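# Remove box lid and set it top-up on table

## Task

Lift the lid from the box and put it down flat on the table, top side up, resting wholly on the table and clear of the box, then release it. The box must still be standing upright. The lid must not be loose in the air more than a few centimetres above the table, though small hops while it sits on the box are acceptable. It counts only if everything stays in place on its own, without the robot holding it, at the end.

## Robot and tools

Robot: two 7-joint xArm7 arms, left_arm and right_arm, each with a parallel two-finger gripper and a wrist camera. In the scene frame the left_arm root sits at (+0.023, +0.367, 0) m, quat_wxyz (+1.000, 0, 0, -0.009), and the right_arm root at (-0.030, -0.380, 0) m, quat_wxyz (+0.998, 0, 0, +0.058).

Scene frame: origin on the table surface midway between the arms, +z up, +x out across the table, +y toward left_arm. The arm names do not correspond to sides of any image. Every pose and velocity in results uses this one frame.

Tool execute_actions. Argument actions is a list holding at most one item. An empty list only reports the state. A move item is {"rows": [...], "steps": n}, with n from 1 to 15 (15 if omitted), each step lasting 1/30 s. One row is used per step; if there are fewer rows than steps, the final row repeats. A wait item is {"steps": n} with n up to 300, ending n steps after the previous result; time spent thinking is included. Optional pictures (boolean) turns camera images on or off; they come by default. A refused call moves nothing.

Each row is one flat list of 16 numbers, every one in [-1, 1], always covering both arms: left_arm waist, shoulder, upper arm roll, elbow, forearm roll, wrist pitch, wrist roll, gripper opening, then the same eight for right_arm. The seven joint values are offsets, not poses: scaled so 1.0 equals 2.036 rad, measured from the joint angles in the most recent result listing them (before any such result in the scene, and for later calls in the same reply, from where the arm is when the action begins). They are not relative to the previous row, so all-zero joint values pull the arm back to those reference angles rather than holding still. The opening is absolute: +1 fully open, -1 fully closed.

Joint ranges in rad, same order: waist -6.283 to 6.283, shoulder -2.059 to 2.094, upper arm roll -6.283 to 6.283, elbow -0.192 to 3.927, forearm roll -6.283 to 6.283, wrist pitch -1.693 to 3.142, wrist roll -6.283 to 6.283. Asking for more than 0.010 rad beyond an end gets the call refused; true ends may differ from these by up to 0.010 rad. A target past the real end is clipped to it and the result may note "joint sent to its limit", possibly for an earlier action. Absence of that note does not prove room remains.

Motion limits: joint targets move at most 3.14 rad/s, take 0.16 s to reach that speed, and all joints of an arm are timed to arrive together. Each step a joint target stays within 0.623 rad of the measured angle, and if the targets would place the gripper over 70 mm from where it is, they are pulled back. So large moves need several calls. Between calls the arms keep heading to the last row sent until they nearly stop or a step is HELD.

Result lines: the state line per arm (left_arm: … | right_arm: …) shows end_effector_position (m) and end_effector_quat_wxyz plus linear and angular velocity. This point lies between the closed finger pads, roughly 2 cm behind the tips; it may be off somewhat, more so at long reach. Fingers point along gripper +z and separate along gripper y; closing pushes the tips about 10 mm further along +z. Joint positions and Joint velocities give per arm the seven joints (rad, rad/s) then the pad gap (m; 0.084 when fully open). grip_measured is the measured opening on the command scale. "joint command not followed" means a clearance check altered or blocked joint targets on some steps; the rest of the row still ran. HELD marks steps where your row was partly or wholly not sent.

Gripping: to hold something, command an opening well below grip_measured; the gap sets the squeeze, up to about 24 N per pad on items up to about 6 cm wide. Sending grip_measured itself still presses lightly; wide parts may slip. Closing fast can overshoot the force.

Tool zoom_image: camera is one of cam_high, cam_low, cam_left_wrist, cam_right_wrist (each 896x504); region is [x0, y0, x1, y1] in that image's pixels from the top-left, no larger than 504 by 504. It enlarges the latest image.

Tool read_manual: optional section, only "licences"; returns licence text, no motion.

Tool finished_scene: scene is the current scene's number. Replying without any tool call ends everything.

Avoid: dropping or throwing the lid, knocking anything off the table, tipping the box, arms colliding or pressing hard on each other, and hard shoves. Load limits (N m): waist 47.5, shoulder 47.5, upper arm roll 28.5, elbow 28.5, forearm roll 28.5, wrist pitch 19, wrist roll 19, counting the held object; reaching one makes that arm back off, pause 10 s and drop the rest of the call. Holding loads heats motors: MOTOR HOT appears from 65 °C and at 80 °C the arm is braked (OVER-TEMPERATURE FAULT) until cool. Loose objects can occasionally get a small push from outside. Smooth, quick, low-effort motion is preferred.

Each tool is called after "Emit:" as a command line: name --argument value for each argument, lists and objects as JSON in quotes; but a table of rows of numbers goes row by row, as --pt "numbers of a row", without its own name.

## Session

Emit:
execute_actions --actions '[]'

Scene clock: 0.00 s of 4100.00 s.
left_arm: end_effector_position=(+0.4207, +0.3616, +0.2466) grip_measured=+1.00 end_effector_quat_wxyz=(-0.001, +1.000, -0.008, -0.004) end_effector_velocity=(+0.000, +0.000, +0.001) end_effector_angular_velocity=(+0.000, -0.002, +0.002) | right_arm: end_effector_position=(+0.3413, -0.4079, +0.2053) grip_measured=+1.00 end_effector_quat_wxyz=(-0.065, +0.635, +0.769, +0.035) end_effector_velocity=(-0.000, +0.000, +0.000) end_effector_angular_velocity=(-0.000, -0.001, +0.001)
Joint positions: left_arm=[ 0.003 -0.246  0.002  0.915  0.002  1.17   0.002  0.084] | right_arm=[ 0.071 -0.264 -0.312  0.797  0.055  1.119 -1.901  0.084]
Joint velocities: left_arm=[-0.    -0.001  0.     0.001  0.    -0.    -0.002  0.   ] | right_arm=[ 0.    -0.001  0.    -0.    -0.     0.    -0.    -0.   ]

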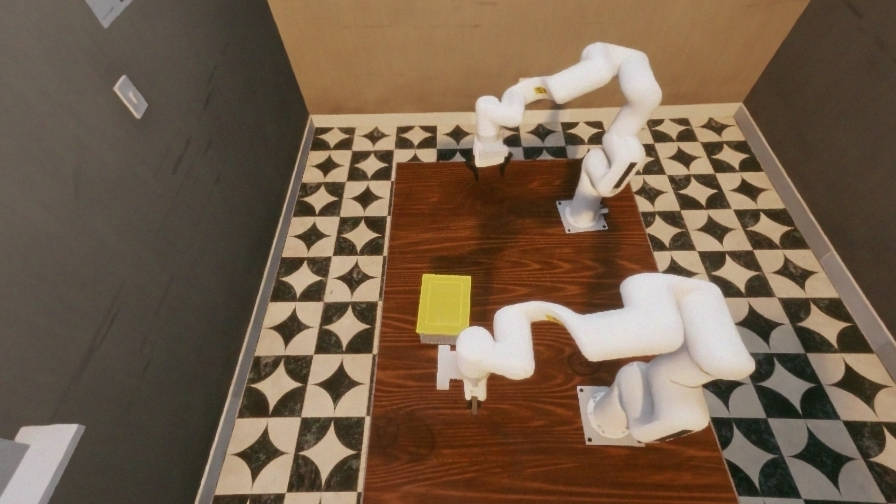

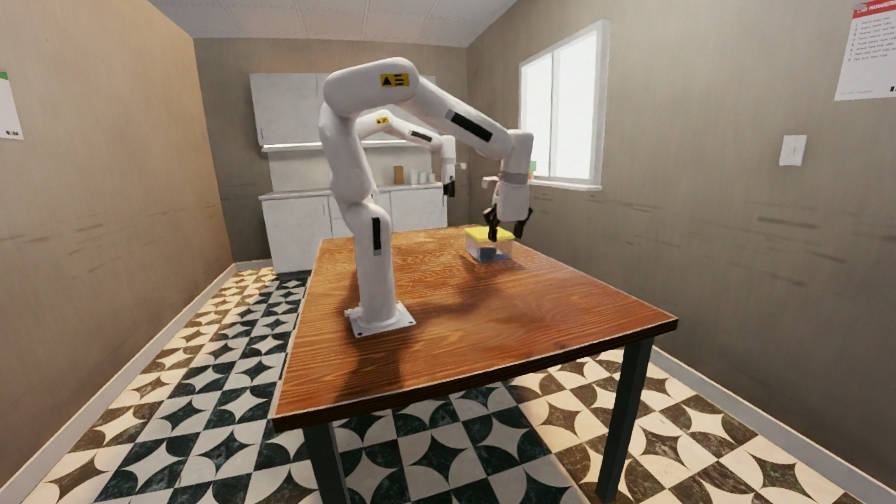

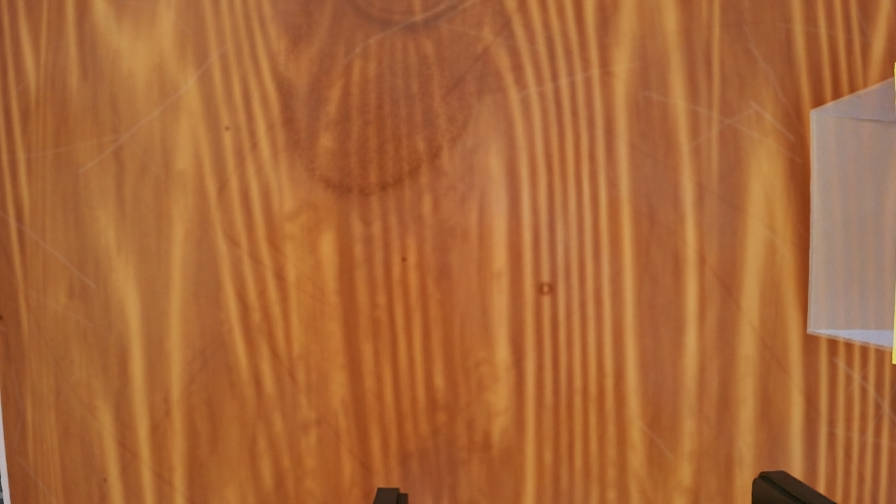

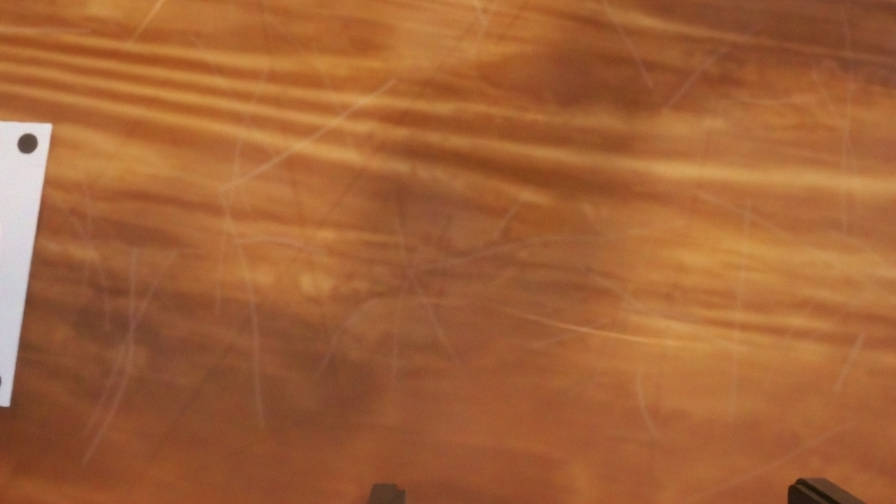

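Emit:
zoom_image --camera "cam_high" --region '[390, 250, 510, 370]'

Emit:
zoom_image --camera "cam_low" --region '[440, 200, 550, 280]'

Region (390, 250, 510, 370) of cam_high's 896x504 image, scaled by 4.200, with more detail than that image has.

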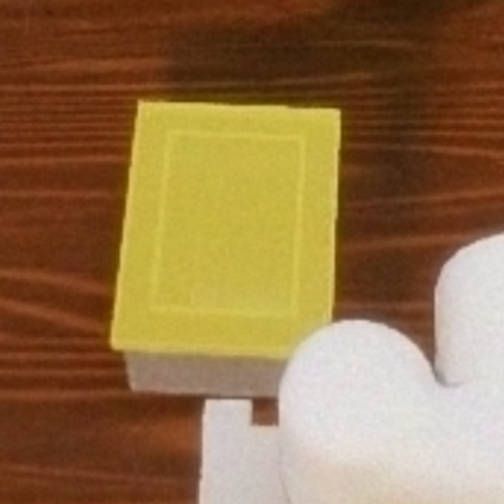

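Region (440, 200, 550, 280) of cam_low's 896x504 image, scaled by 4.582, with more detail than that image has; it fills the top 367 rows of this view, and the rest is white.

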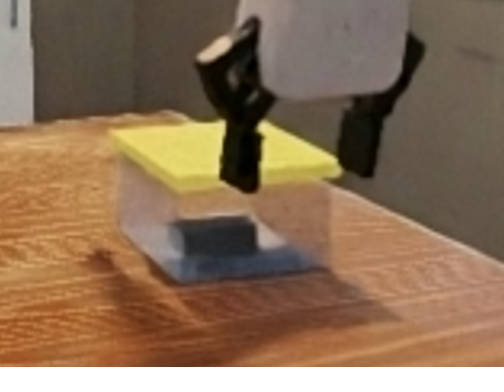

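Emit:
execute_actions --actions '[{"rows": [ [-0.01,0.006,0,-0.003,0.015,0.003,0.013,0.9,0,0,0,0,0,0,0,1], [-0.025,0.014,0,-0.007,0.036,0.008,0.032,0.8,0,0,0,0,0,0,0,1], [-0.045,0.025,0,-0.013,0.064,0.013,0.057,0.7,0,0,0,0,0,0,0,1], [-0.068,0.038,0,-0.019,0.097,0.02,0.086,0.6,0,0,0,0,0,0,0,1], [-0.093,0.053,0,-0.026,0.133,0.028,0.118,0.5,0,0,0,0,0,0,0,1], [-0.118,0.067,0,-0.033,0.169,0.035,0.15,0.4,0,0,0,0,0,0,0,1], [-0.143,0.081,0,-0.041,0.205,0.043,0.182,0.3,0,0,0,0,0,0,0,1], [-0.168,0.095,0,-0.048,0.241,0.05,0.214,0.2,0,0,0,0,0,0,0,1], [-0.194,0.11,0,-0.055,0.277,0.058,0.246,0.1,0,0,0,0,0,0,0,1], [-0.219,0.124,0,-0.062,0.313,0.065,0.278,0,0,0,0,0,0,0,0,1], [-0.244,0.138,0,-0.069,0.349,0.073,0.31,-0.1,0,0,0,0,0,0,0,1], [-0.269,0.152,0,-0.076,0.385,0.08,0.342,-0.1,0,0,0,0,0,0,0,1], [-0.294,0.167,0,-0.083,0.421,0.088,0.374,-0.1,0,0,0,0,0,0,0,1], [-0.32,0.181,0,-0.091,0.457,0.095,0.406,-0.1,0,0,0,0,0,0,0,1], [-0.345,0.195,0,-0.098,0.493,0.103,0.438,-0.1,0,0,0,0,0,0,0,1] ]}]' --pictures false

Scene clock: 120.50 s of 4100.00 s.
left_arm: end_effector_position=(+0.3701, +0.3411, +0.1439) grip_measured=-0.10 end_effector_quat_wxyz=(-0.268, +0.695, -0.610, -0.270) end_effector_velocity=(+0.007, -0.077, -0.135) end_effector_angular_velocity=(+2.128, +1.968, -4.181) | right_arm: end_effector_position=(+0.3413, -0.4079, +0.2053) grip_measured=+1.00 end_effector_quat_wxyz=(-0.065, +0.635, +0.769, +0.035) end_effector_velocity=(+0.000, +0.000, +0.000) end_effector_angular_velocity=(+0.000, -0.001, -0.000)
Joint positions: left_arm=[-0.464  0.019  0.     0.782  0.669  1.31   0.594  0.04 ] | right_arm=[ 0.071 -0.264 -0.312  0.797  0.055  1.119 -1.901  0.084]
Joint velocities: left_arm=[-1.492  0.84   0.003 -0.413  2.13   0.44   1.889 -0.012] | right_arm=[ 0.    -0.    -0.     0.001  0.    -0.     0.    -0.   ]
Steps of this call (steps 1 to 90: nothing new was sent; then 117.00 s passed at rest; steps 91 to 105: all 15 steps of this action). Readings (joint positions):
91: left_arm=[0.003 -0.246 0.002 0.915 0.002 1.170 0.002] | right_arm=[0.071 -0.264 -0.312 0.797 0.055 1.119 -1.901]
92: left_arm=[0.000 -0.245 0.002 0.915 0.007 1.171 0.007] | right_arm=[0.071 -0.264 -0.312 0.797 0.055 1.119 -1.901]
94: left_arm=[-0.022 -0.233 0.005 0.910 0.041 1.178 0.037] | right_arm=[0.071 -0.264 -0.312 0.797 0.055 1.119 -1.901]
98: left_arm=[-0.141 -0.165 0.003 0.875 0.209 1.213 0.186] | right_arm=[0.071 -0.264 -0.312 0.797 0.055 1.119 -1.901]
105: the state above

Emit:
execute_actions --actions '[{"rows": [ [-0.13,0.073,0,-0.037,0.186,0.038,0.165,-0.1,0,0,0,0,0,0,0,1], [-0.15,0.085,0,-0.042,0.215,0.044,0.191,-0.1,0,0,0,0,0,0,0,1], [-0.175,0.099,0,-0.049,0.25,0.052,0.223,-0.1,0,0,0,0,0,0,0,1], [-0.2,0.113,0,-0.057,0.286,0.059,0.255,-0.1,0,0,0,0,0,0,0,1], [-0.225,0.127,0,-0.064,0.322,0.067,0.287,-0.1,0,0,0,0,0,0,0,1], [-0.25,0.141,0,-0.071,0.358,0.074,0.318,-0.1,0,0,0,0,0,0,0,1], [-0.275,0.155,0,-0.078,0.393,0.081,0.35,-0.1,0,0,0,0,0,0,0,1], [-0.3,0.17,0,-0.085,0.429,0.089,0.382,-0.1,0,0,0,0,0,0,0,1], [-0.325,0.184,0,-0.092,0.465,0.096,0.414,-0.1,0,0,0,0,0,0,0,1], [-0.348,0.197,0,-0.098,0.498,0.103,0.443,-0.1,0,0,0,0,0,0,0,1], [-0.368,0.208,0,-0.104,0.526,0.109,0.469,-0.1,0,0,0,0,0,0,0,1], [-0.384,0.217,0,-0.109,0.549,0.114,0.489,-0.1,0,0,0,0,0,0,0,1], [-0.395,0.223,0,-0.112,0.565,0.117,0.503,-0.1,0,0,0,0,0,0,0,1], [-0.4022,0.2274,0,-0.1137,0.5752,0.1191,0.5123,-0.1,0,0,0,0,0,0,0,1] ]}]' --pictures false

Emit:
execute_actions --actions '[{"steps": 20}]'

Scene clock: 132.53 s of 4100.00 s.
left_arm: end_effector_position=(+0.3841, +0.1646, +0.1089) grip_measured=-0.11 end_effector_quat_wxyz=(+0.477, +0.302, +0.662, +0.493) end_effector_velocity=(-0.130, -0.449, -0.089) end_effector_angular_velocity=(+2.094, +0.267, -2.309) | right_arm: end_effector_position=(+0.3413, -0.4079, +0.2053) grip_measured=+1.00 end_effector_quat_wxyz=(-0.065, +0.635, +0.769, +0.035) end_effector_velocity=(+0.000, -0.000, +0.000) end_effector_angular_velocity=(-0.000, -0.001, -0.000)
Joint positions: left_arm=[-1.124  0.393 -0.002  0.595  1.611  1.504  1.433  0.039] | right_arm=[ 0.071 -0.264 -0.312  0.797  0.055  1.119 -1.901  0.084]
Joint velocities: left_arm=[-0.958  0.54   0.008 -0.27   1.373  0.287  1.223  0.   ] | right_arm=[-0.    -0.001 -0.     0.001 -0.     0.    -0.     0.   ]
Steps of this call (steps 1 to 30: the robot went on to your last target; steps 31 to 90: nothing new was sent; then 8.53 s passed at rest; steps 91 to 105: all 15 steps of this action). Readings (joint positions):
91: left_arm=[-0.699 0.151 0.002 0.716 1.006 1.380 0.894] | right_arm=[0.071 -0.264 -0.312 0.797 0.055 1.119 -1.901]
92: left_arm=[-0.703 0.152 0.002 0.715 1.012 1.381 0.899] | right_arm=[0.071 -0.264 -0.312 0.797 0.055 1.119 -1.901]
94: left_arm=[-0.731 0.168 0.004 0.708 1.054 1.390 0.937] | right_arm=[0.071 -0.264 -0.312 0.797 0.055 1.119 -1.901]
98: left_arm=[-0.866 0.246 0.000 0.668 1.245 1.429 1.107] | right_arm=[0.071 -0.264 -0.312 0.797 0.055 1.119 -1.901]
105: the state above

Scene clock: 133.20 s of 4100.00 s.
left_arm: end_effector_position=(+0.3497, +0.0890, +0.0902) grip_measured=-0.11 end_effector_quat_wxyz=(+0.500, +0.500, +0.500, +0.500) end_effector_velocity=(-0.002, -0.001, -0.001) end_effector_angular_velocity=(+0.005, +0.002, -0.006) | right_arm: end_effector_position=(+0.3413, -0.4079, +0.2053) grip_measured=+1.00 end_effector_quat_wxyz=(-0.065, +0.635, +0.769, +0.035) end_effector_velocity=(+0.000, -0.000, -0.000) end_effector_angular_velocity=(-0.000, +0.001, -0.000)
Joint positions: left_arm=[-1.282  0.482  0.     0.551  1.84   1.552  1.637  0.039] | right_arm=[ 0.071 -0.264 -0.312  0.797  0.055  1.119 -1.901  0.084]
Joint velocities: left_arm=[-0.003  0.003 -0.002 -0.001  0.001 -0.     0.002 -0.   ] | right_arm=[-0.     0.001 -0.     0.001 -0.    -0.    -0.    -0.   ]
Steps of this call (steps 1 to 20: the robot went on to your last target). Readings (joint positions):
1: left_arm=[-1.156 0.410 -0.001 0.586 1.656 1.514 1.473] | right_arm=[0.071 -0.264 -0.312 0.797 0.055 1.119 -1.901]
2: left_arm=[-1.186 0.427 -0.001 0.578 1.700 1.523 1.512] | right_arm=[0.071 -0.264 -0.312 0.797 0.055 1.119 -1.901]
4: left_arm=[-1.240 0.458 -0.001 0.562 1.777 1.539 1.581] | right_arm=[0.071 -0.264 -0.312 0.797 0.055 1.119 -1.901]
8: left_arm=[-1.280 0.480 -0.001 0.551 1.834 1.550 1.631] | right_arm=[0.071 -0.264 -0.312 0.797 0.055 1.119 -1.901]
20: the state above

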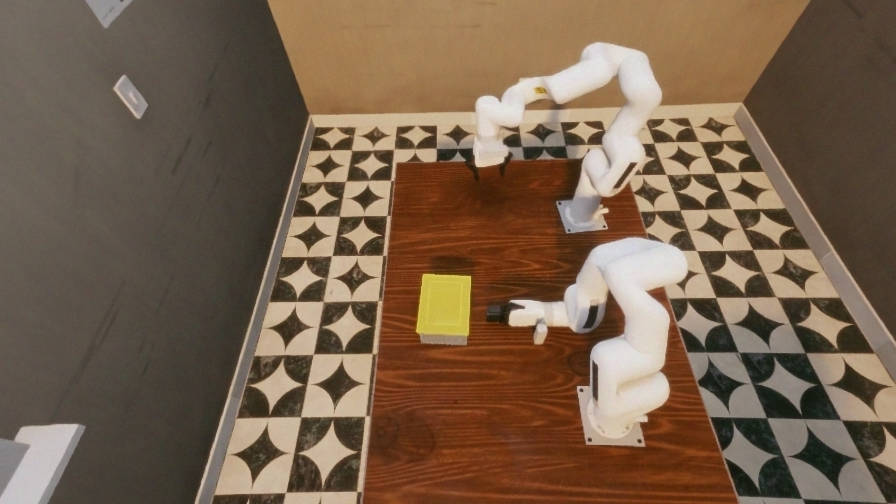

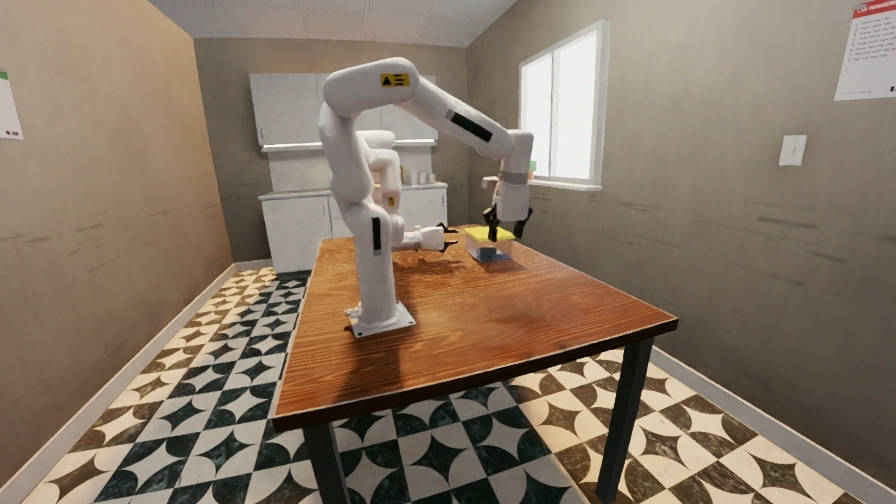

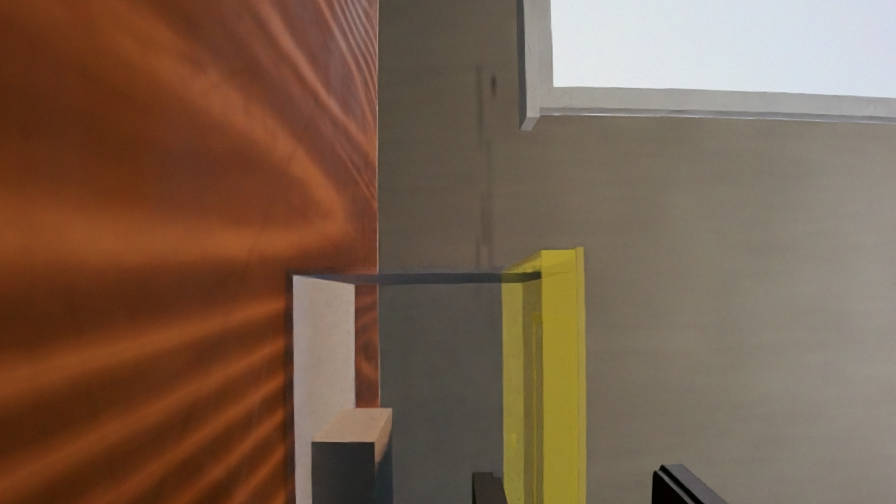

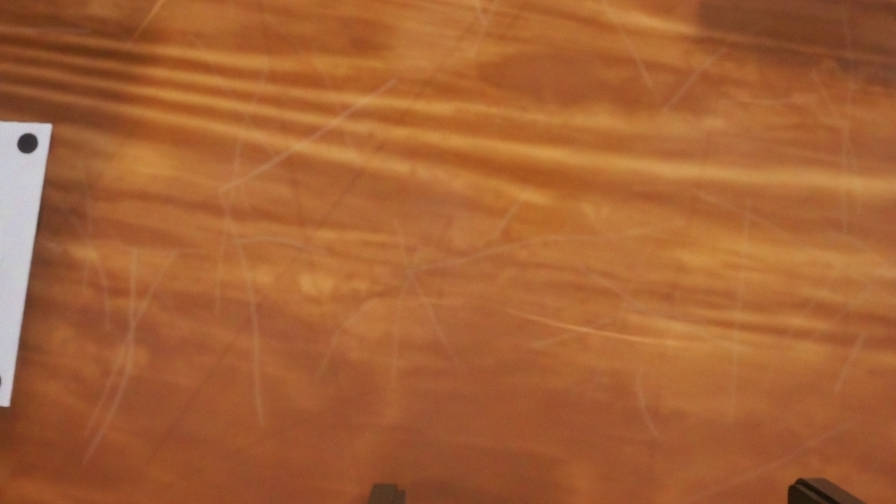

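Emit:
zoom_image --camera "cam_left_wrist" --region '[440, 220, 740, 504]'

Emit:
zoom_image --camera "cam_high" --region '[400, 255, 560, 365]'

Region (440, 220, 740, 504) of cam_left_wrist's 896x504 image, scaled by 1.680, with more detail than that image has; it fills the top 477 rows of this view, and the rest is white.

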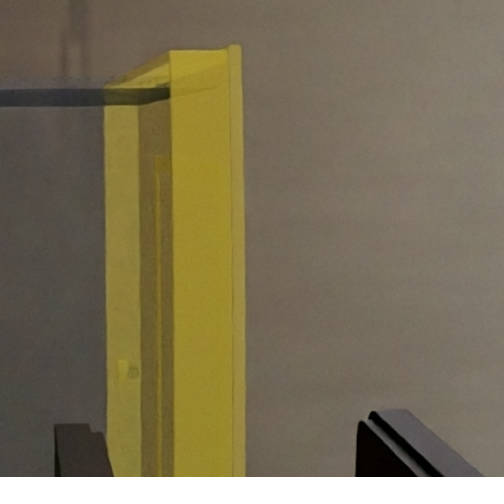

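Region (400, 255, 560, 365) of cam_high's 896x504 image, scaled by 3.150, with more detail than that image has; it fills the top 346 rows of this view, and the rest is white.

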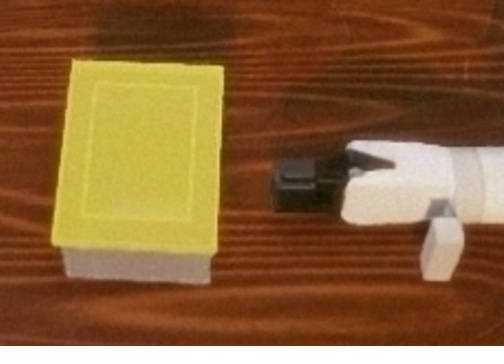

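Emit:
execute_actions --actions '[{"rows": [ [0.005,0,0,0.003,0.008,-0.002,0.003,-0.15,0,0,0,0,0,0,0,1], [0.012,0,0,0.008,0.019,-0.005,0.007,-0.2,0,0,0,0,0,0,0,1], [0.02,0,0,0.014,0.031,-0.008,0.012,-0.22,0,0,0,0,0,0,0,1], [0.028,-0.001,0,0.019,0.044,-0.011,0.017,-0.22,0,0,0,0,0,0,0,1], [0.036,-0.001,0,0.024,0.056,-0.014,0.022,-0.22,0,0,0,0,0,0,0,1], [0.043,-0.001,0,0.029,0.067,-0.017,0.026,-0.22,0,0,0,0,0,0,0,1], [0.048,-0.001,0,0.032,0.075,-0.019,0.029,-0.22,0,0,0,0,0,0,0,1], [0.0501,-0.0011,0,0.034,0.0785,-0.0197,0.03,-0.22,0,0,0,0,0,0,0,1] ]}]'

Scene clock: 174.80 s of 4100.00 s.
left_arm: end_effector_position=(+0.3842, +0.0569, +0.0990) grip_measured=-0.23 end_effector_quat_wxyz=(+0.515, +0.514, +0.485, +0.485) end_effector_velocity=(-0.006, -0.007, -0.006) end_effector_angular_velocity=(+0.014, +0.016, -0.031) | right_arm: end_effector_position=(+0.3413, -0.4079, +0.2053) grip_measured=+1.00 end_effector_quat_wxyz=(-0.065, +0.635, +0.769, +0.035) end_effector_velocity=(-0.000, +0.000, -0.000) end_effector_angular_velocity=(+0.000, +0.000, +0.000)
Joint positions: left_arm=[-1.181  0.479  0.     0.619  1.998  1.512  1.697  0.034] | right_arm=[ 0.071 -0.264 -0.312  0.797  0.055  1.119 -1.901  0.084]
Joint velocities: left_arm=[ 0.003  0.005 -0.014 -0.003  0.02  -0.01   0.008 -0.   ] | right_arm=[ 0.    -0.     0.    -0.001  0.    -0.     0.    -0.   ]
Steps of this call (steps 1 to 15: the robot went on to your last target; steps 16 to 90: nothing new was sent; then 38.10 s passed at rest; steps 91 to 105: all 15 steps of this action). Readings (joint positions):
91: left_arm=[-1.283 0.482 0.000 0.551 1.840 1.552 1.637] | right_arm=[0.071 -0.264 -0.312 0.797 0.055 1.119 -1.901]
92: left_arm=[-1.281 0.482 -0.000 0.551 1.843 1.551 1.638] | right_arm=[0.071 -0.264 -0.312 0.797 0.055 1.119 -1.901]
94: left_arm=[-1.269 0.482 -0.001 0.559 1.862 1.546 1.646] | right_arm=[0.071 -0.264 -0.312 0.797 0.055 1.119 -1.901]
98: left_arm=[-1.217 0.480 0.001 0.595 1.941 1.527 1.676] | right_arm=[0.071 -0.264 -0.312 0.797 0.055 1.119 -1.901]
105: the state above

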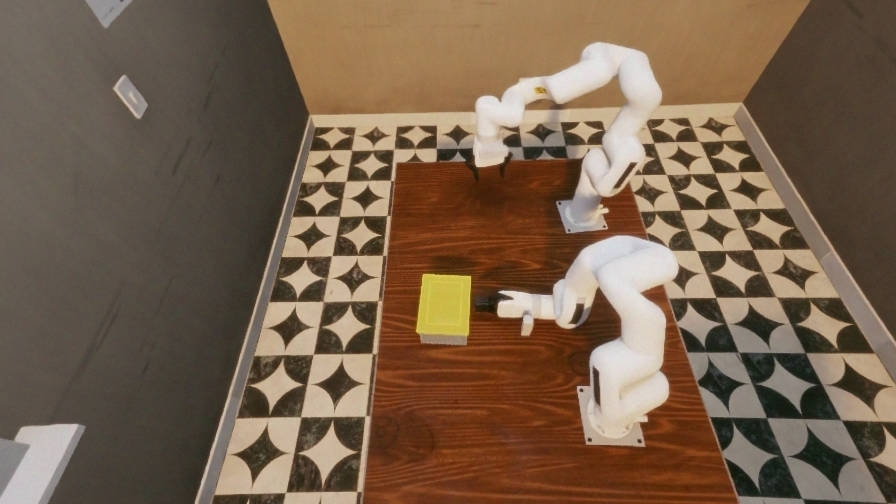

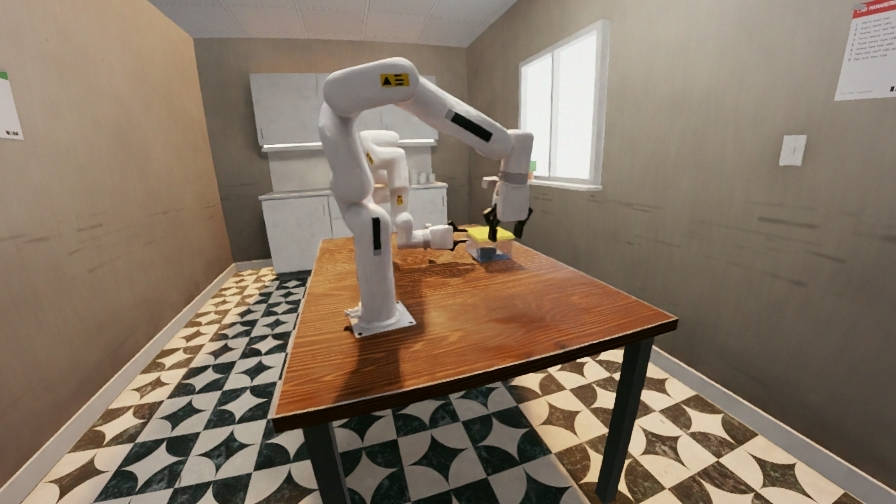

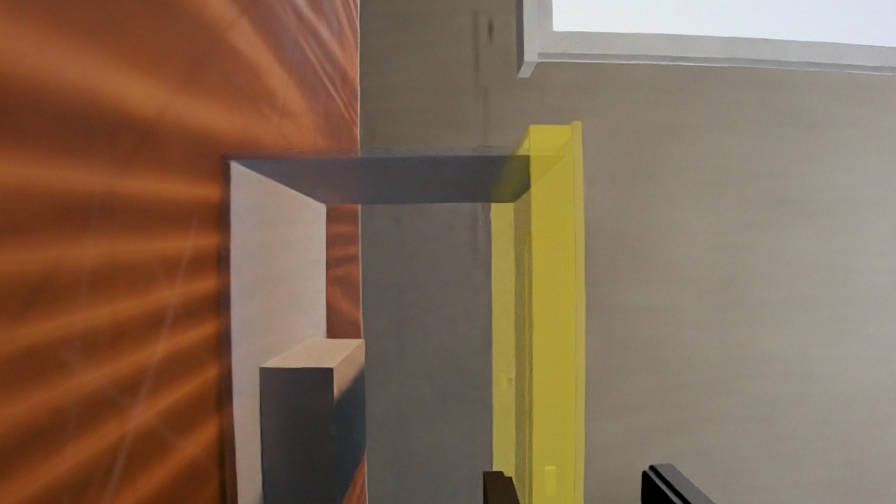

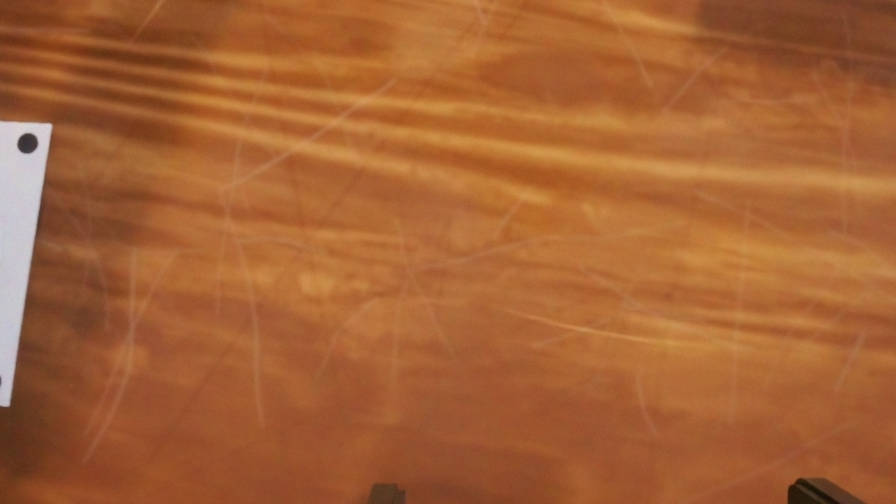

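Emit:
zoom_image --camera "cam_high" --region '[440, 270, 530, 340]'

Emit:
zoom_image --camera "cam_left_wrist" --region '[460, 100, 700, 504]'

Region (440, 270, 530, 340) of cam_high's 896x504 image, scaled by 5.600, with more detail than that image has.

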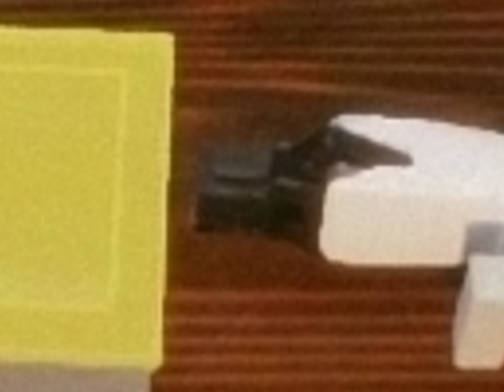

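Region (460, 100, 700, 504) of cam_left_wrist's 896x504 image, scaled by 1.248, with more detail than that image has; it fills the left 299 columns of this view, and the rest is white.

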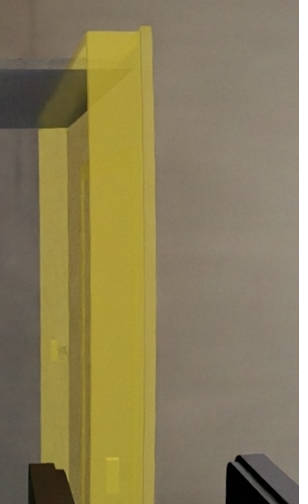

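Emit:
execute_actions --actions '[{"rows": [ [0.003,0.0007,0,0.0016,0.003,-0.0008,0.0006,-0.25,0,0,0,0,0,0,0,1], [0.007,0.0016,0,0.0035,0.007,-0.0018,0.0014,-0.28,0,0,0,0,0,0,0,1], [0.011,0.0024,0,0.0055,0.011,-0.0028,0.0022,-0.28,0,0,0,0,0,0,0,1], [0.015,0.0033,0,0.0075,0.015,-0.0038,0.003,-0.28,0,0,0,0,0,0,0,1], [0.019,0.0042,0,0.0095,0.019,-0.0048,0.0038,-0.28,0,0,0,0,0,0,0,1], [0.023,0.0051,0,0.0115,0.023,-0.0058,0.0047,-0.28,0,0,0,0,0,0,0,1], [0.026,0.0058,0,0.013,0.026,-0.0065,0.0053,-0.28,0,0,0,0,0,0,0,1], [0.029,0.0064,0,0.0145,0.029,-0.0073,0.0059,-0.28,0,0,0,0,0,0,0,1], [0.0311,0.0069,0,0.0156,0.0308,-0.0078,0.0063,-0.28,0,0,0,0,0,0,0,1] ]}]'

Scene clock: 200.70 s of 4100.00 s.
left_arm: end_effector_position=(+0.4057, +0.0554, +0.0990) grip_measured=-0.30 end_effector_quat_wxyz=(+0.515, +0.515, +0.485, +0.485) end_effector_velocity=(-0.003, -0.006, -0.002) end_effector_angular_velocity=(+0.002, +0.008, -0.019) | right_arm: end_effector_position=(+0.3413, -0.4079, +0.2053) grip_measured=+1.00 end_effector_quat_wxyz=(-0.065, +0.635, +0.769, +0.035) end_effector_velocity=(-0.000, +0.000, -0.000) end_effector_angular_velocity=(+0.000, +0.000, -0.000)
Joint positions: left_arm=[-1.118  0.493  0.001  0.65   2.06   1.497  1.71   0.031] | right_arm=[ 0.071 -0.264 -0.312  0.797  0.055  1.119 -1.901  0.084]
Joint velocities: left_arm=[ 0.006  0.001 -0.012  0.002  0.013 -0.006  0.004 -0.   ] | right_arm=[-0. -0.  0. -0.  0.  0.  0. -0.]
Steps of this call (steps 1 to 15: the robot went on to your last target; steps 16 to 90: nothing new was sent; then 22.40 s passed at rest; steps 91 to 105: all 15 steps of this action). Readings (joint positions):
91: left_arm=[-1.180 0.479 0.000 0.620 1.999 1.512 1.698] | right_arm=[0.071 -0.264 -0.312 0.797 0.055 1.119 -1.901]
92: left_arm=[-1.179 0.480 0.000 0.620 2.000 1.512 1.698] | right_arm=[0.071 -0.264 -0.312 0.797 0.055 1.119 -1.901]
94: left_arm=[-1.172 0.481 -0.000 0.624 2.008 1.510 1.699] | right_arm=[0.071 -0.264 -0.312 0.797 0.055 1.119 -1.901]
98: left_arm=[-1.144 0.488 0.001 0.638 2.035 1.503 1.705] | right_arm=[0.071 -0.264 -0.312 0.797 0.055 1.119 -1.901]
105: the state above

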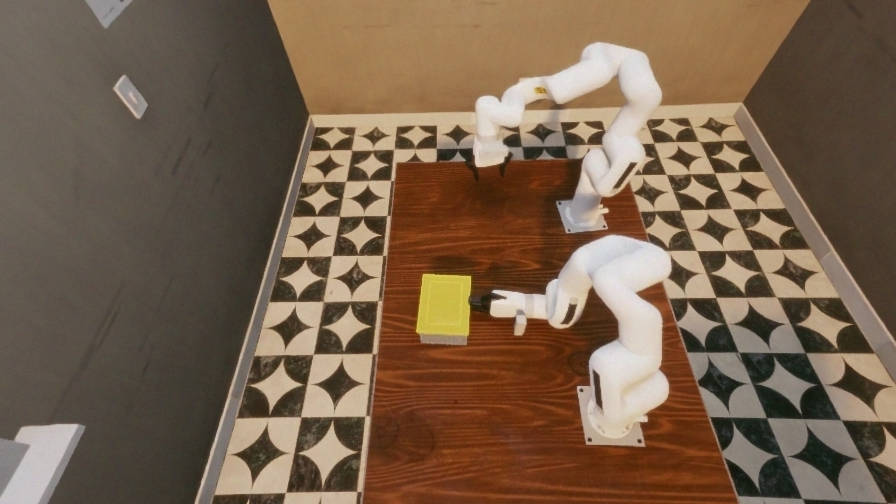

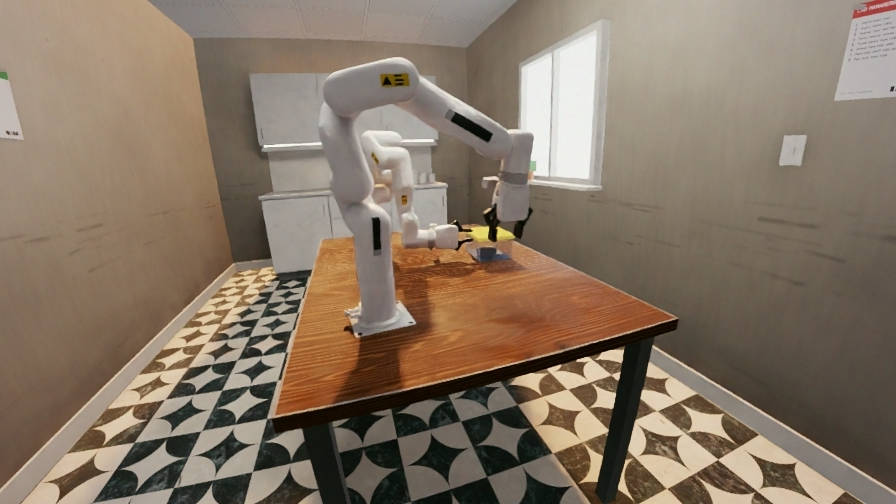

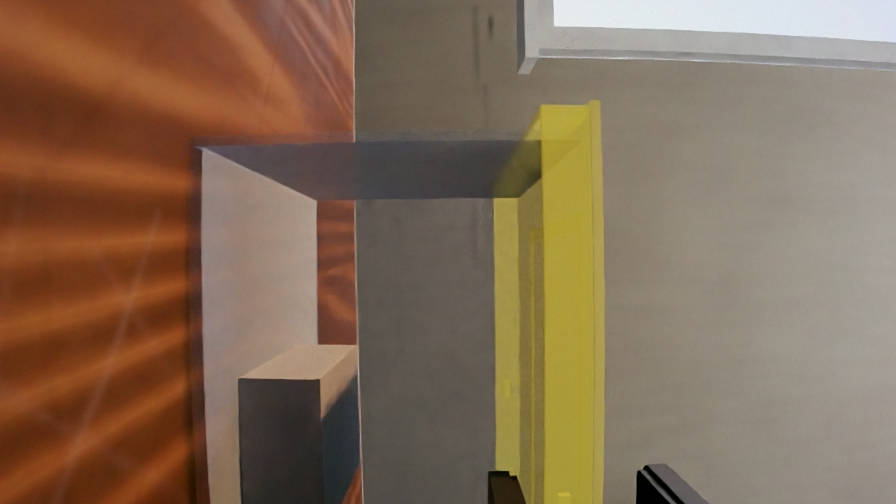

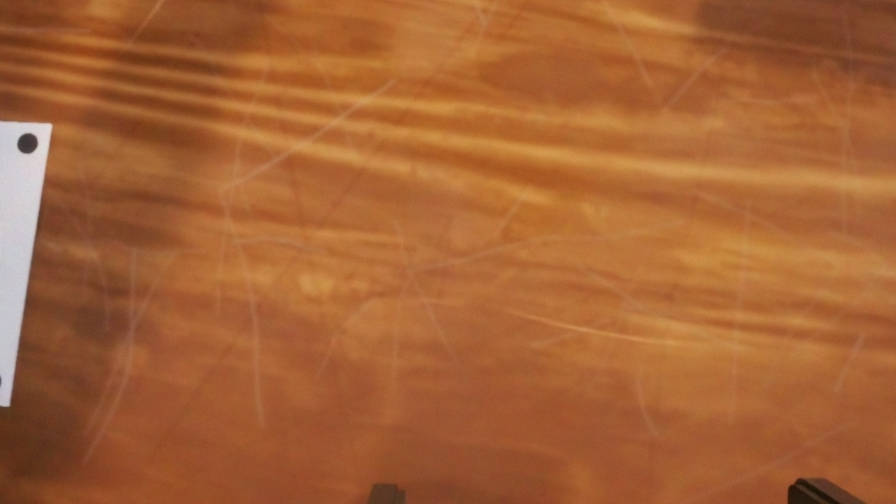

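Emit:
zoom_image --camera "cam_high" --region '[440, 270, 530, 340]'

Emit:
zoom_image --camera "cam_low" --region '[430, 205, 530, 270]'

Region (440, 270, 530, 340) of cam_high's 896x504 image, scaled by 5.600, with more detail than that image has.

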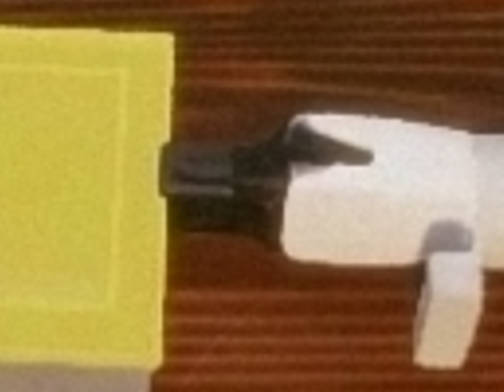

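Region (430, 205, 530, 270) of cam_low's 896x504 image, scaled by 5.040, with more detail than that image has; it fills the top 328 rows of this view, and the rest is white.

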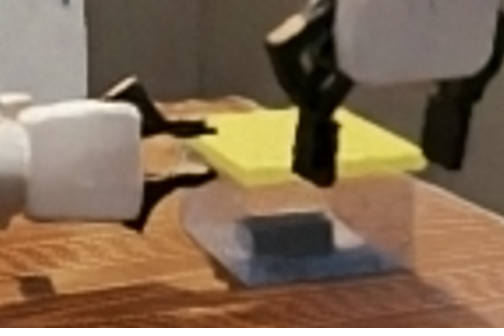

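Emit:
execute_actions --actions '[{"rows": [ [0.002,0.0004,0,0.001,0.002,-0.0005,0.0004,-0.3,0,0,0,0,0,0,0,1], [0.004,0.0008,0,0.002,0.004,-0.001,0.0008,-0.3,0,0,0,0,0,0,0,1], [0.0058,0.0012,0,0.003,0.0058,-0.0017,0.0011,-0.3,0,0,0,0,0,0,0,1], [0.0058,0.0012,0,0.003,0.0058,-0.0017,0.0011,-0.3,0,0,0,0,0,0,0,1], [0.0058,0.0012,0,0.003,0.0058,-0.0017,0.0011,-0.36,0,0,0,0,0,0,0,1], [0.0058,0.0012,0,0.003,0.0058,-0.0017,0.0011,-0.42,0,0,0,0,0,0,0,1], [0.0058,0.0012,0,0.003,0.0058,-0.0017,0.0011,-0.48,0,0,0,0,0,0,0,1], [0.0058,0.0012,0,0.003,0.0058,-0.0017,0.0011,-0.54,0,0,0,0,0,0,0,1], [0.0058,0.0012,0,0.003,0.0058,-0.0017,0.0011,-0.6,0,0,0,0,0,0,0,1], [0.0058,0.0012,0,0.003,0.0058,-0.0017,0.0011,-0.66,0,0,0,0,0,0,0,1], [0.0058,0.0012,0,0.003,0.0058,-0.0017,0.0011,-0.72,0,0,0,0,0,0,0,1], [0.0058,0.0012,0,0.003,0.0058,-0.0017,0.0011,-0.8,0,0,0,0,0,0,0,1], [0.0058,0.0012,0,0.003,0.0058,-0.0017,0.0011,-0.9,0,0,0,0,0,0,0,1], [0.0058,0.0012,0,0.003,0.0058,-0.0017,0.0011,-1,0,0,0,0,0,0,0,1] ]}]'

Scene clock: 215.43 s of 4100.00 s.
left_arm: end_effector_position=(+0.4097, +0.0553, +0.0988) grip_measured=-0.68 end_effector_quat_wxyz=(+0.515, +0.515, +0.485, +0.485) end_effector_velocity=(+0.000, -0.000, -0.000) end_effector_angular_velocity=(+0.001, -0.001, -0.001) | right_arm: end_effector_position=(+0.3413, -0.4079, +0.2053) grip_measured=+1.00 end_effector_quat_wxyz=(-0.065, +0.635, +0.769, +0.035) end_effector_velocity=(+0.000, -0.000, +0.000) end_effector_angular_velocity=(+0.000, +0.000, -0.001)
Joint positions: left_arm=[-1.106  0.496  0.001  0.656  2.071  1.493  1.712  0.014] | right_arm=[ 0.071 -0.264 -0.312  0.797  0.055  1.119 -1.901  0.084]
Joint velocities: left_arm=[0.    0.001 0.    0.    0.001 0.    0.    0.   ] | right_arm=[-0.  0. -0.  0.  0.  0.  0. -0.]
Steps of this call (steps 1 to 15: the robot went on to your last target; steps 16 to 90: nothing new was sent; then 11.23 s passed at rest; steps 91 to 105: all 15 steps of this action). Readings (joint positions):
91: left_arm=[-1.118 0.493 0.000 0.651 2.061 1.496 1.710] | right_arm=[0.071 -0.264 -0.312 0.797 0.055 1.119 -1.901]
92: left_arm=[-1.117 0.494 0.000 0.651 2.061 1.496 1.710] | right_arm=[0.071 -0.264 -0.312 0.797 0.055 1.119 -1.901]
94: left_arm=[-1.113 0.494 -0.000 0.653 2.065 1.495 1.711] | right_arm=[0.071 -0.264 -0.312 0.797 0.055 1.119 -1.901]
98: left_arm=[-1.107 0.496 0.001 0.656 2.071 1.493 1.712] | right_arm=[0.071 -0.264 -0.312 0.797 0.055 1.119 -1.901]
105: the state above

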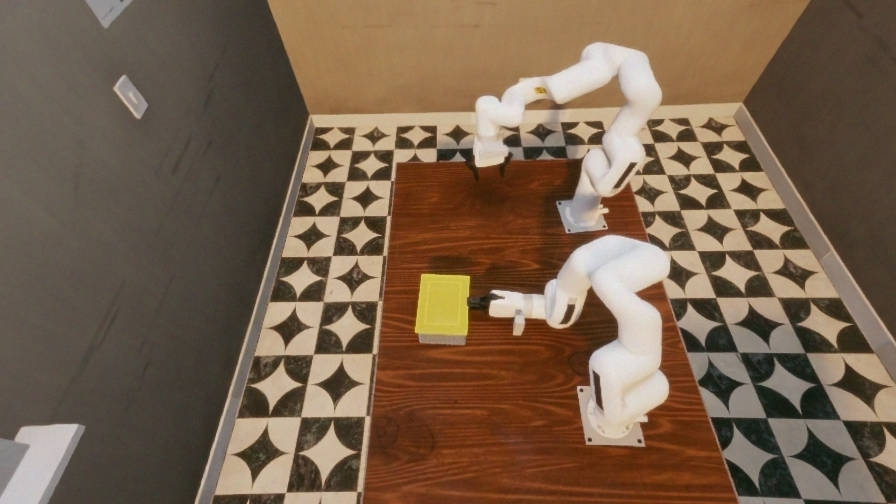

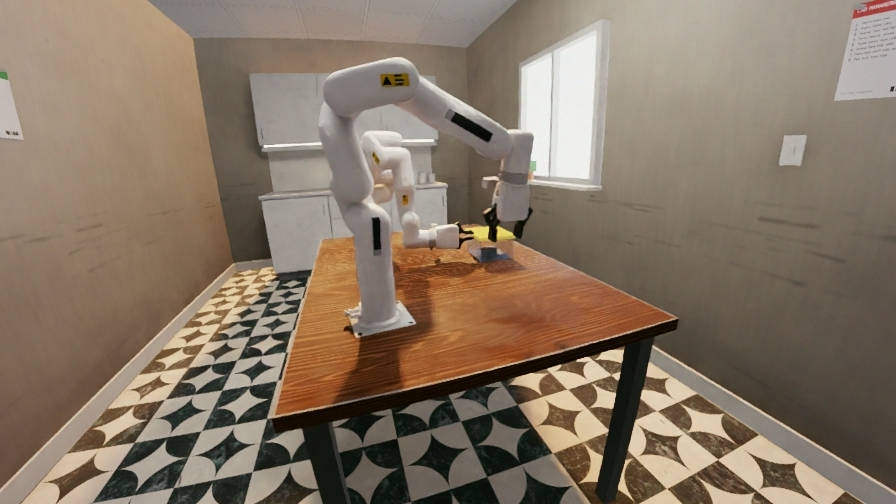

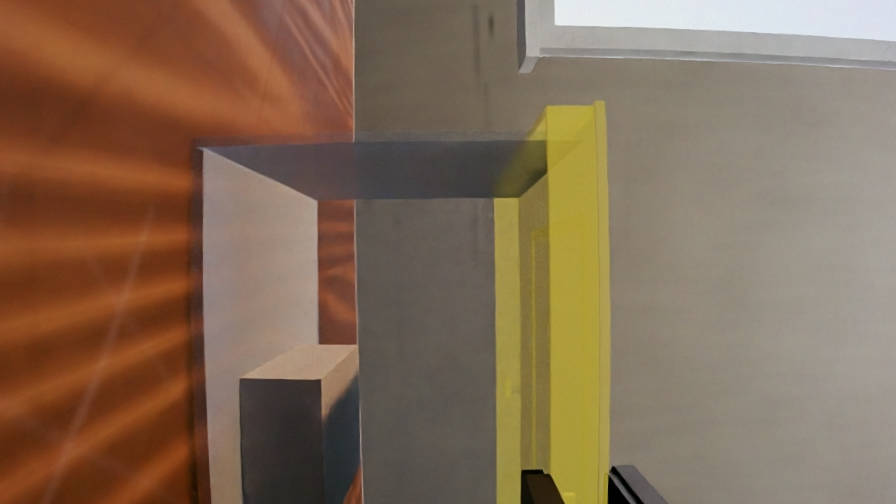

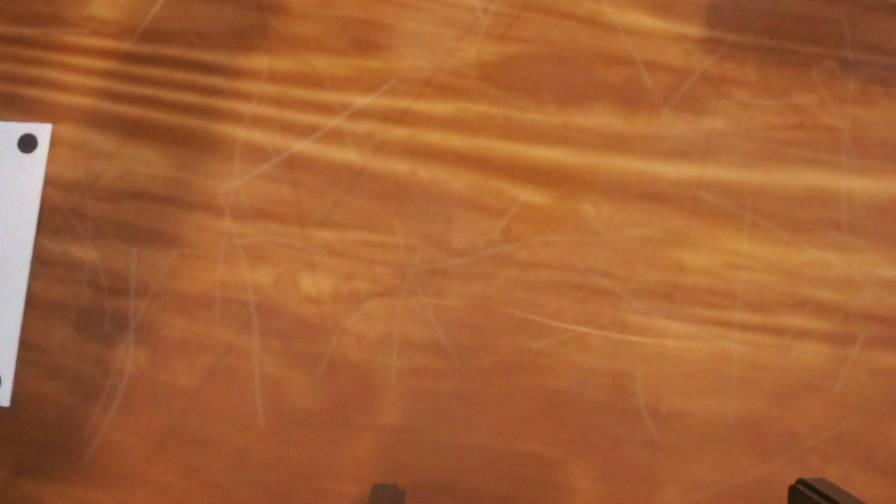

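Emit:
execute_actions --actions '[{"rows": [ [0.0001,-0.0015,0,-0.0005,0,-0.0005,0.0008,-1,0,0,0,0,0,0,0,1], [0.0002,-0.003,0,-0.0011,0,-0.001,0.0017,-1,0,0,0,0,0,0,0,1], [0.0003,-0.005,0,-0.0018,0,-0.0016,0.0028,-1,0,0,0,0,0,0,0,1], [0.0004,-0.007,0,-0.0025,0,-0.0022,0.0039,-1,0,0,0,0,0,0,0,1], [0.0005,-0.009,0,-0.0032,0,-0.0029,0.005,-1,0,0,0,0,0,0,0,1], [0.0007,-0.011,0,-0.0039,0,-0.0035,0.0061,-1,0,0,0,0,0,0,0,1], [0.0008,-0.013,0,-0.0046,0,-0.0041,0.0072,-1,0,0,0,0,0,0,0,1], [0.0009,-0.015,0,-0.0053,0,-0.0048,0.0083,-1,0,0,0,0,0,0,0,1], [0.001,-0.017,0,-0.006,0,-0.0054,0.0094,-1,0,0,0,0,0,0,0,1], [0.0011,-0.0183,0,-0.0065,0.0003,-0.0058,0.0101,-1,0,0,0,0,0,0,0,1] ]}]'

Scene clock: 229.00 s of 4100.00 s.
left_arm: end_effector_position=(+0.4101, +0.0550, +0.1092) grip_measured=-0.68 end_effector_quat_wxyz=(+0.515, +0.514, +0.485, +0.485) end_effector_velocity=(-0.003, -0.001, +0.001) end_effector_angular_velocity=(+0.006, +0.005, -0.007) | right_arm: end_effector_position=(+0.3413, -0.4079, +0.2053) grip_measured=+1.00 end_effector_quat_wxyz=(-0.065, +0.635, +0.769, +0.035) end_effector_velocity=(+0.000, +0.000, +0.000) end_effector_angular_velocity=(-0.000, -0.001, +0.000)
Joint positions: left_arm=[-1.104  0.459  0.001  0.644  2.072  1.482  1.732  0.014] | right_arm=[ 0.071 -0.264 -0.312  0.797  0.055  1.119 -1.901  0.084]
Joint velocities: left_arm=[-0.001 -0.013 -0.003 -0.01   0.002 -0.006  0.008 -0.   ] | right_arm=[-0. -0.  0.  0.  0. -0. -0. -0.]
Steps of this call (steps 1 to 15: the robot went on to your last target; steps 16 to 90: nothing new was sent; then 10.07 s passed at rest; steps 91 to 105: all 15 steps of this action). Readings (joint positions):
91: left_arm=[-1.106 0.496 0.001 0.657 2.072 1.493 1.712] | right_arm=[0.071 -0.264 -0.312 0.797 0.055 1.119 -1.901]
92: left_arm=[-1.106 0.495 0.001 0.656 2.072 1.493 1.713] | right_arm=[0.071 -0.264 -0.312 0.797 0.055 1.119 -1.901]
94: left_arm=[-1.106 0.492 0.001 0.655 2.072 1.491 1.715] | right_arm=[0.071 -0.264 -0.312 0.797 0.055 1.119 -1.901]
98: left_arm=[-1.105 0.478 0.000 0.649 2.071 1.486 1.722] | right_arm=[0.071 -0.264 -0.312 0.797 0.055 1.119 -1.901]
105: the state above

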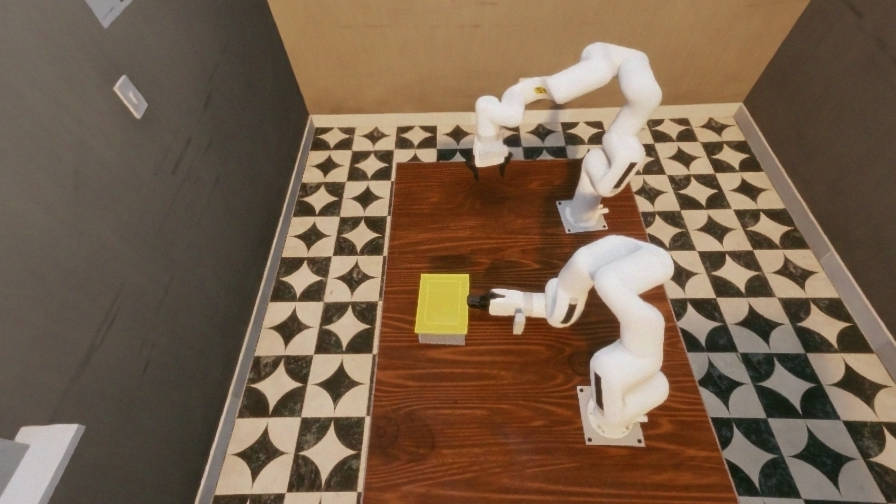

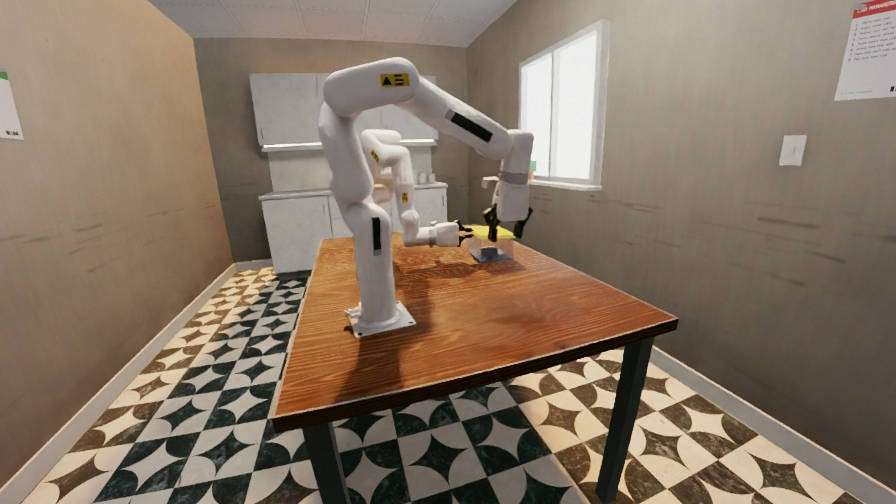

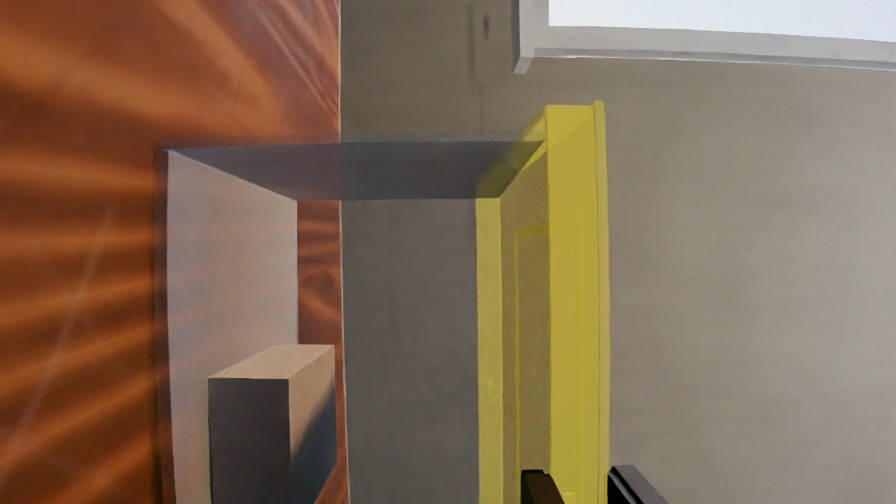

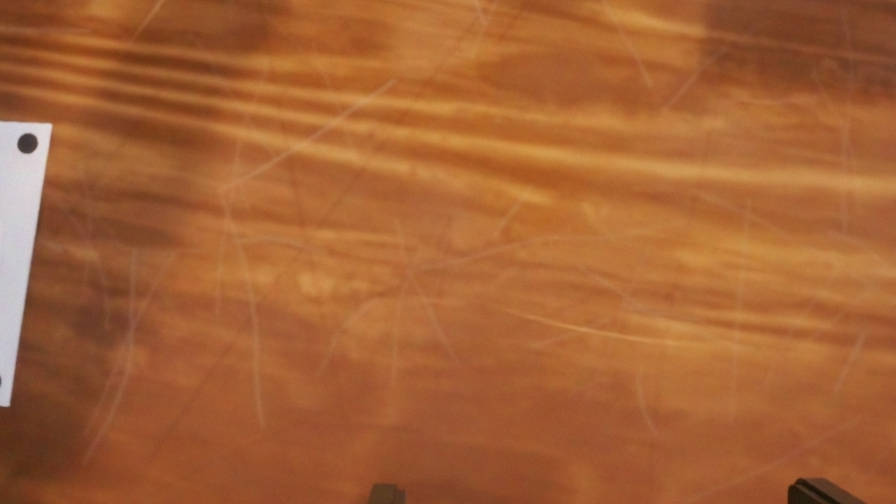

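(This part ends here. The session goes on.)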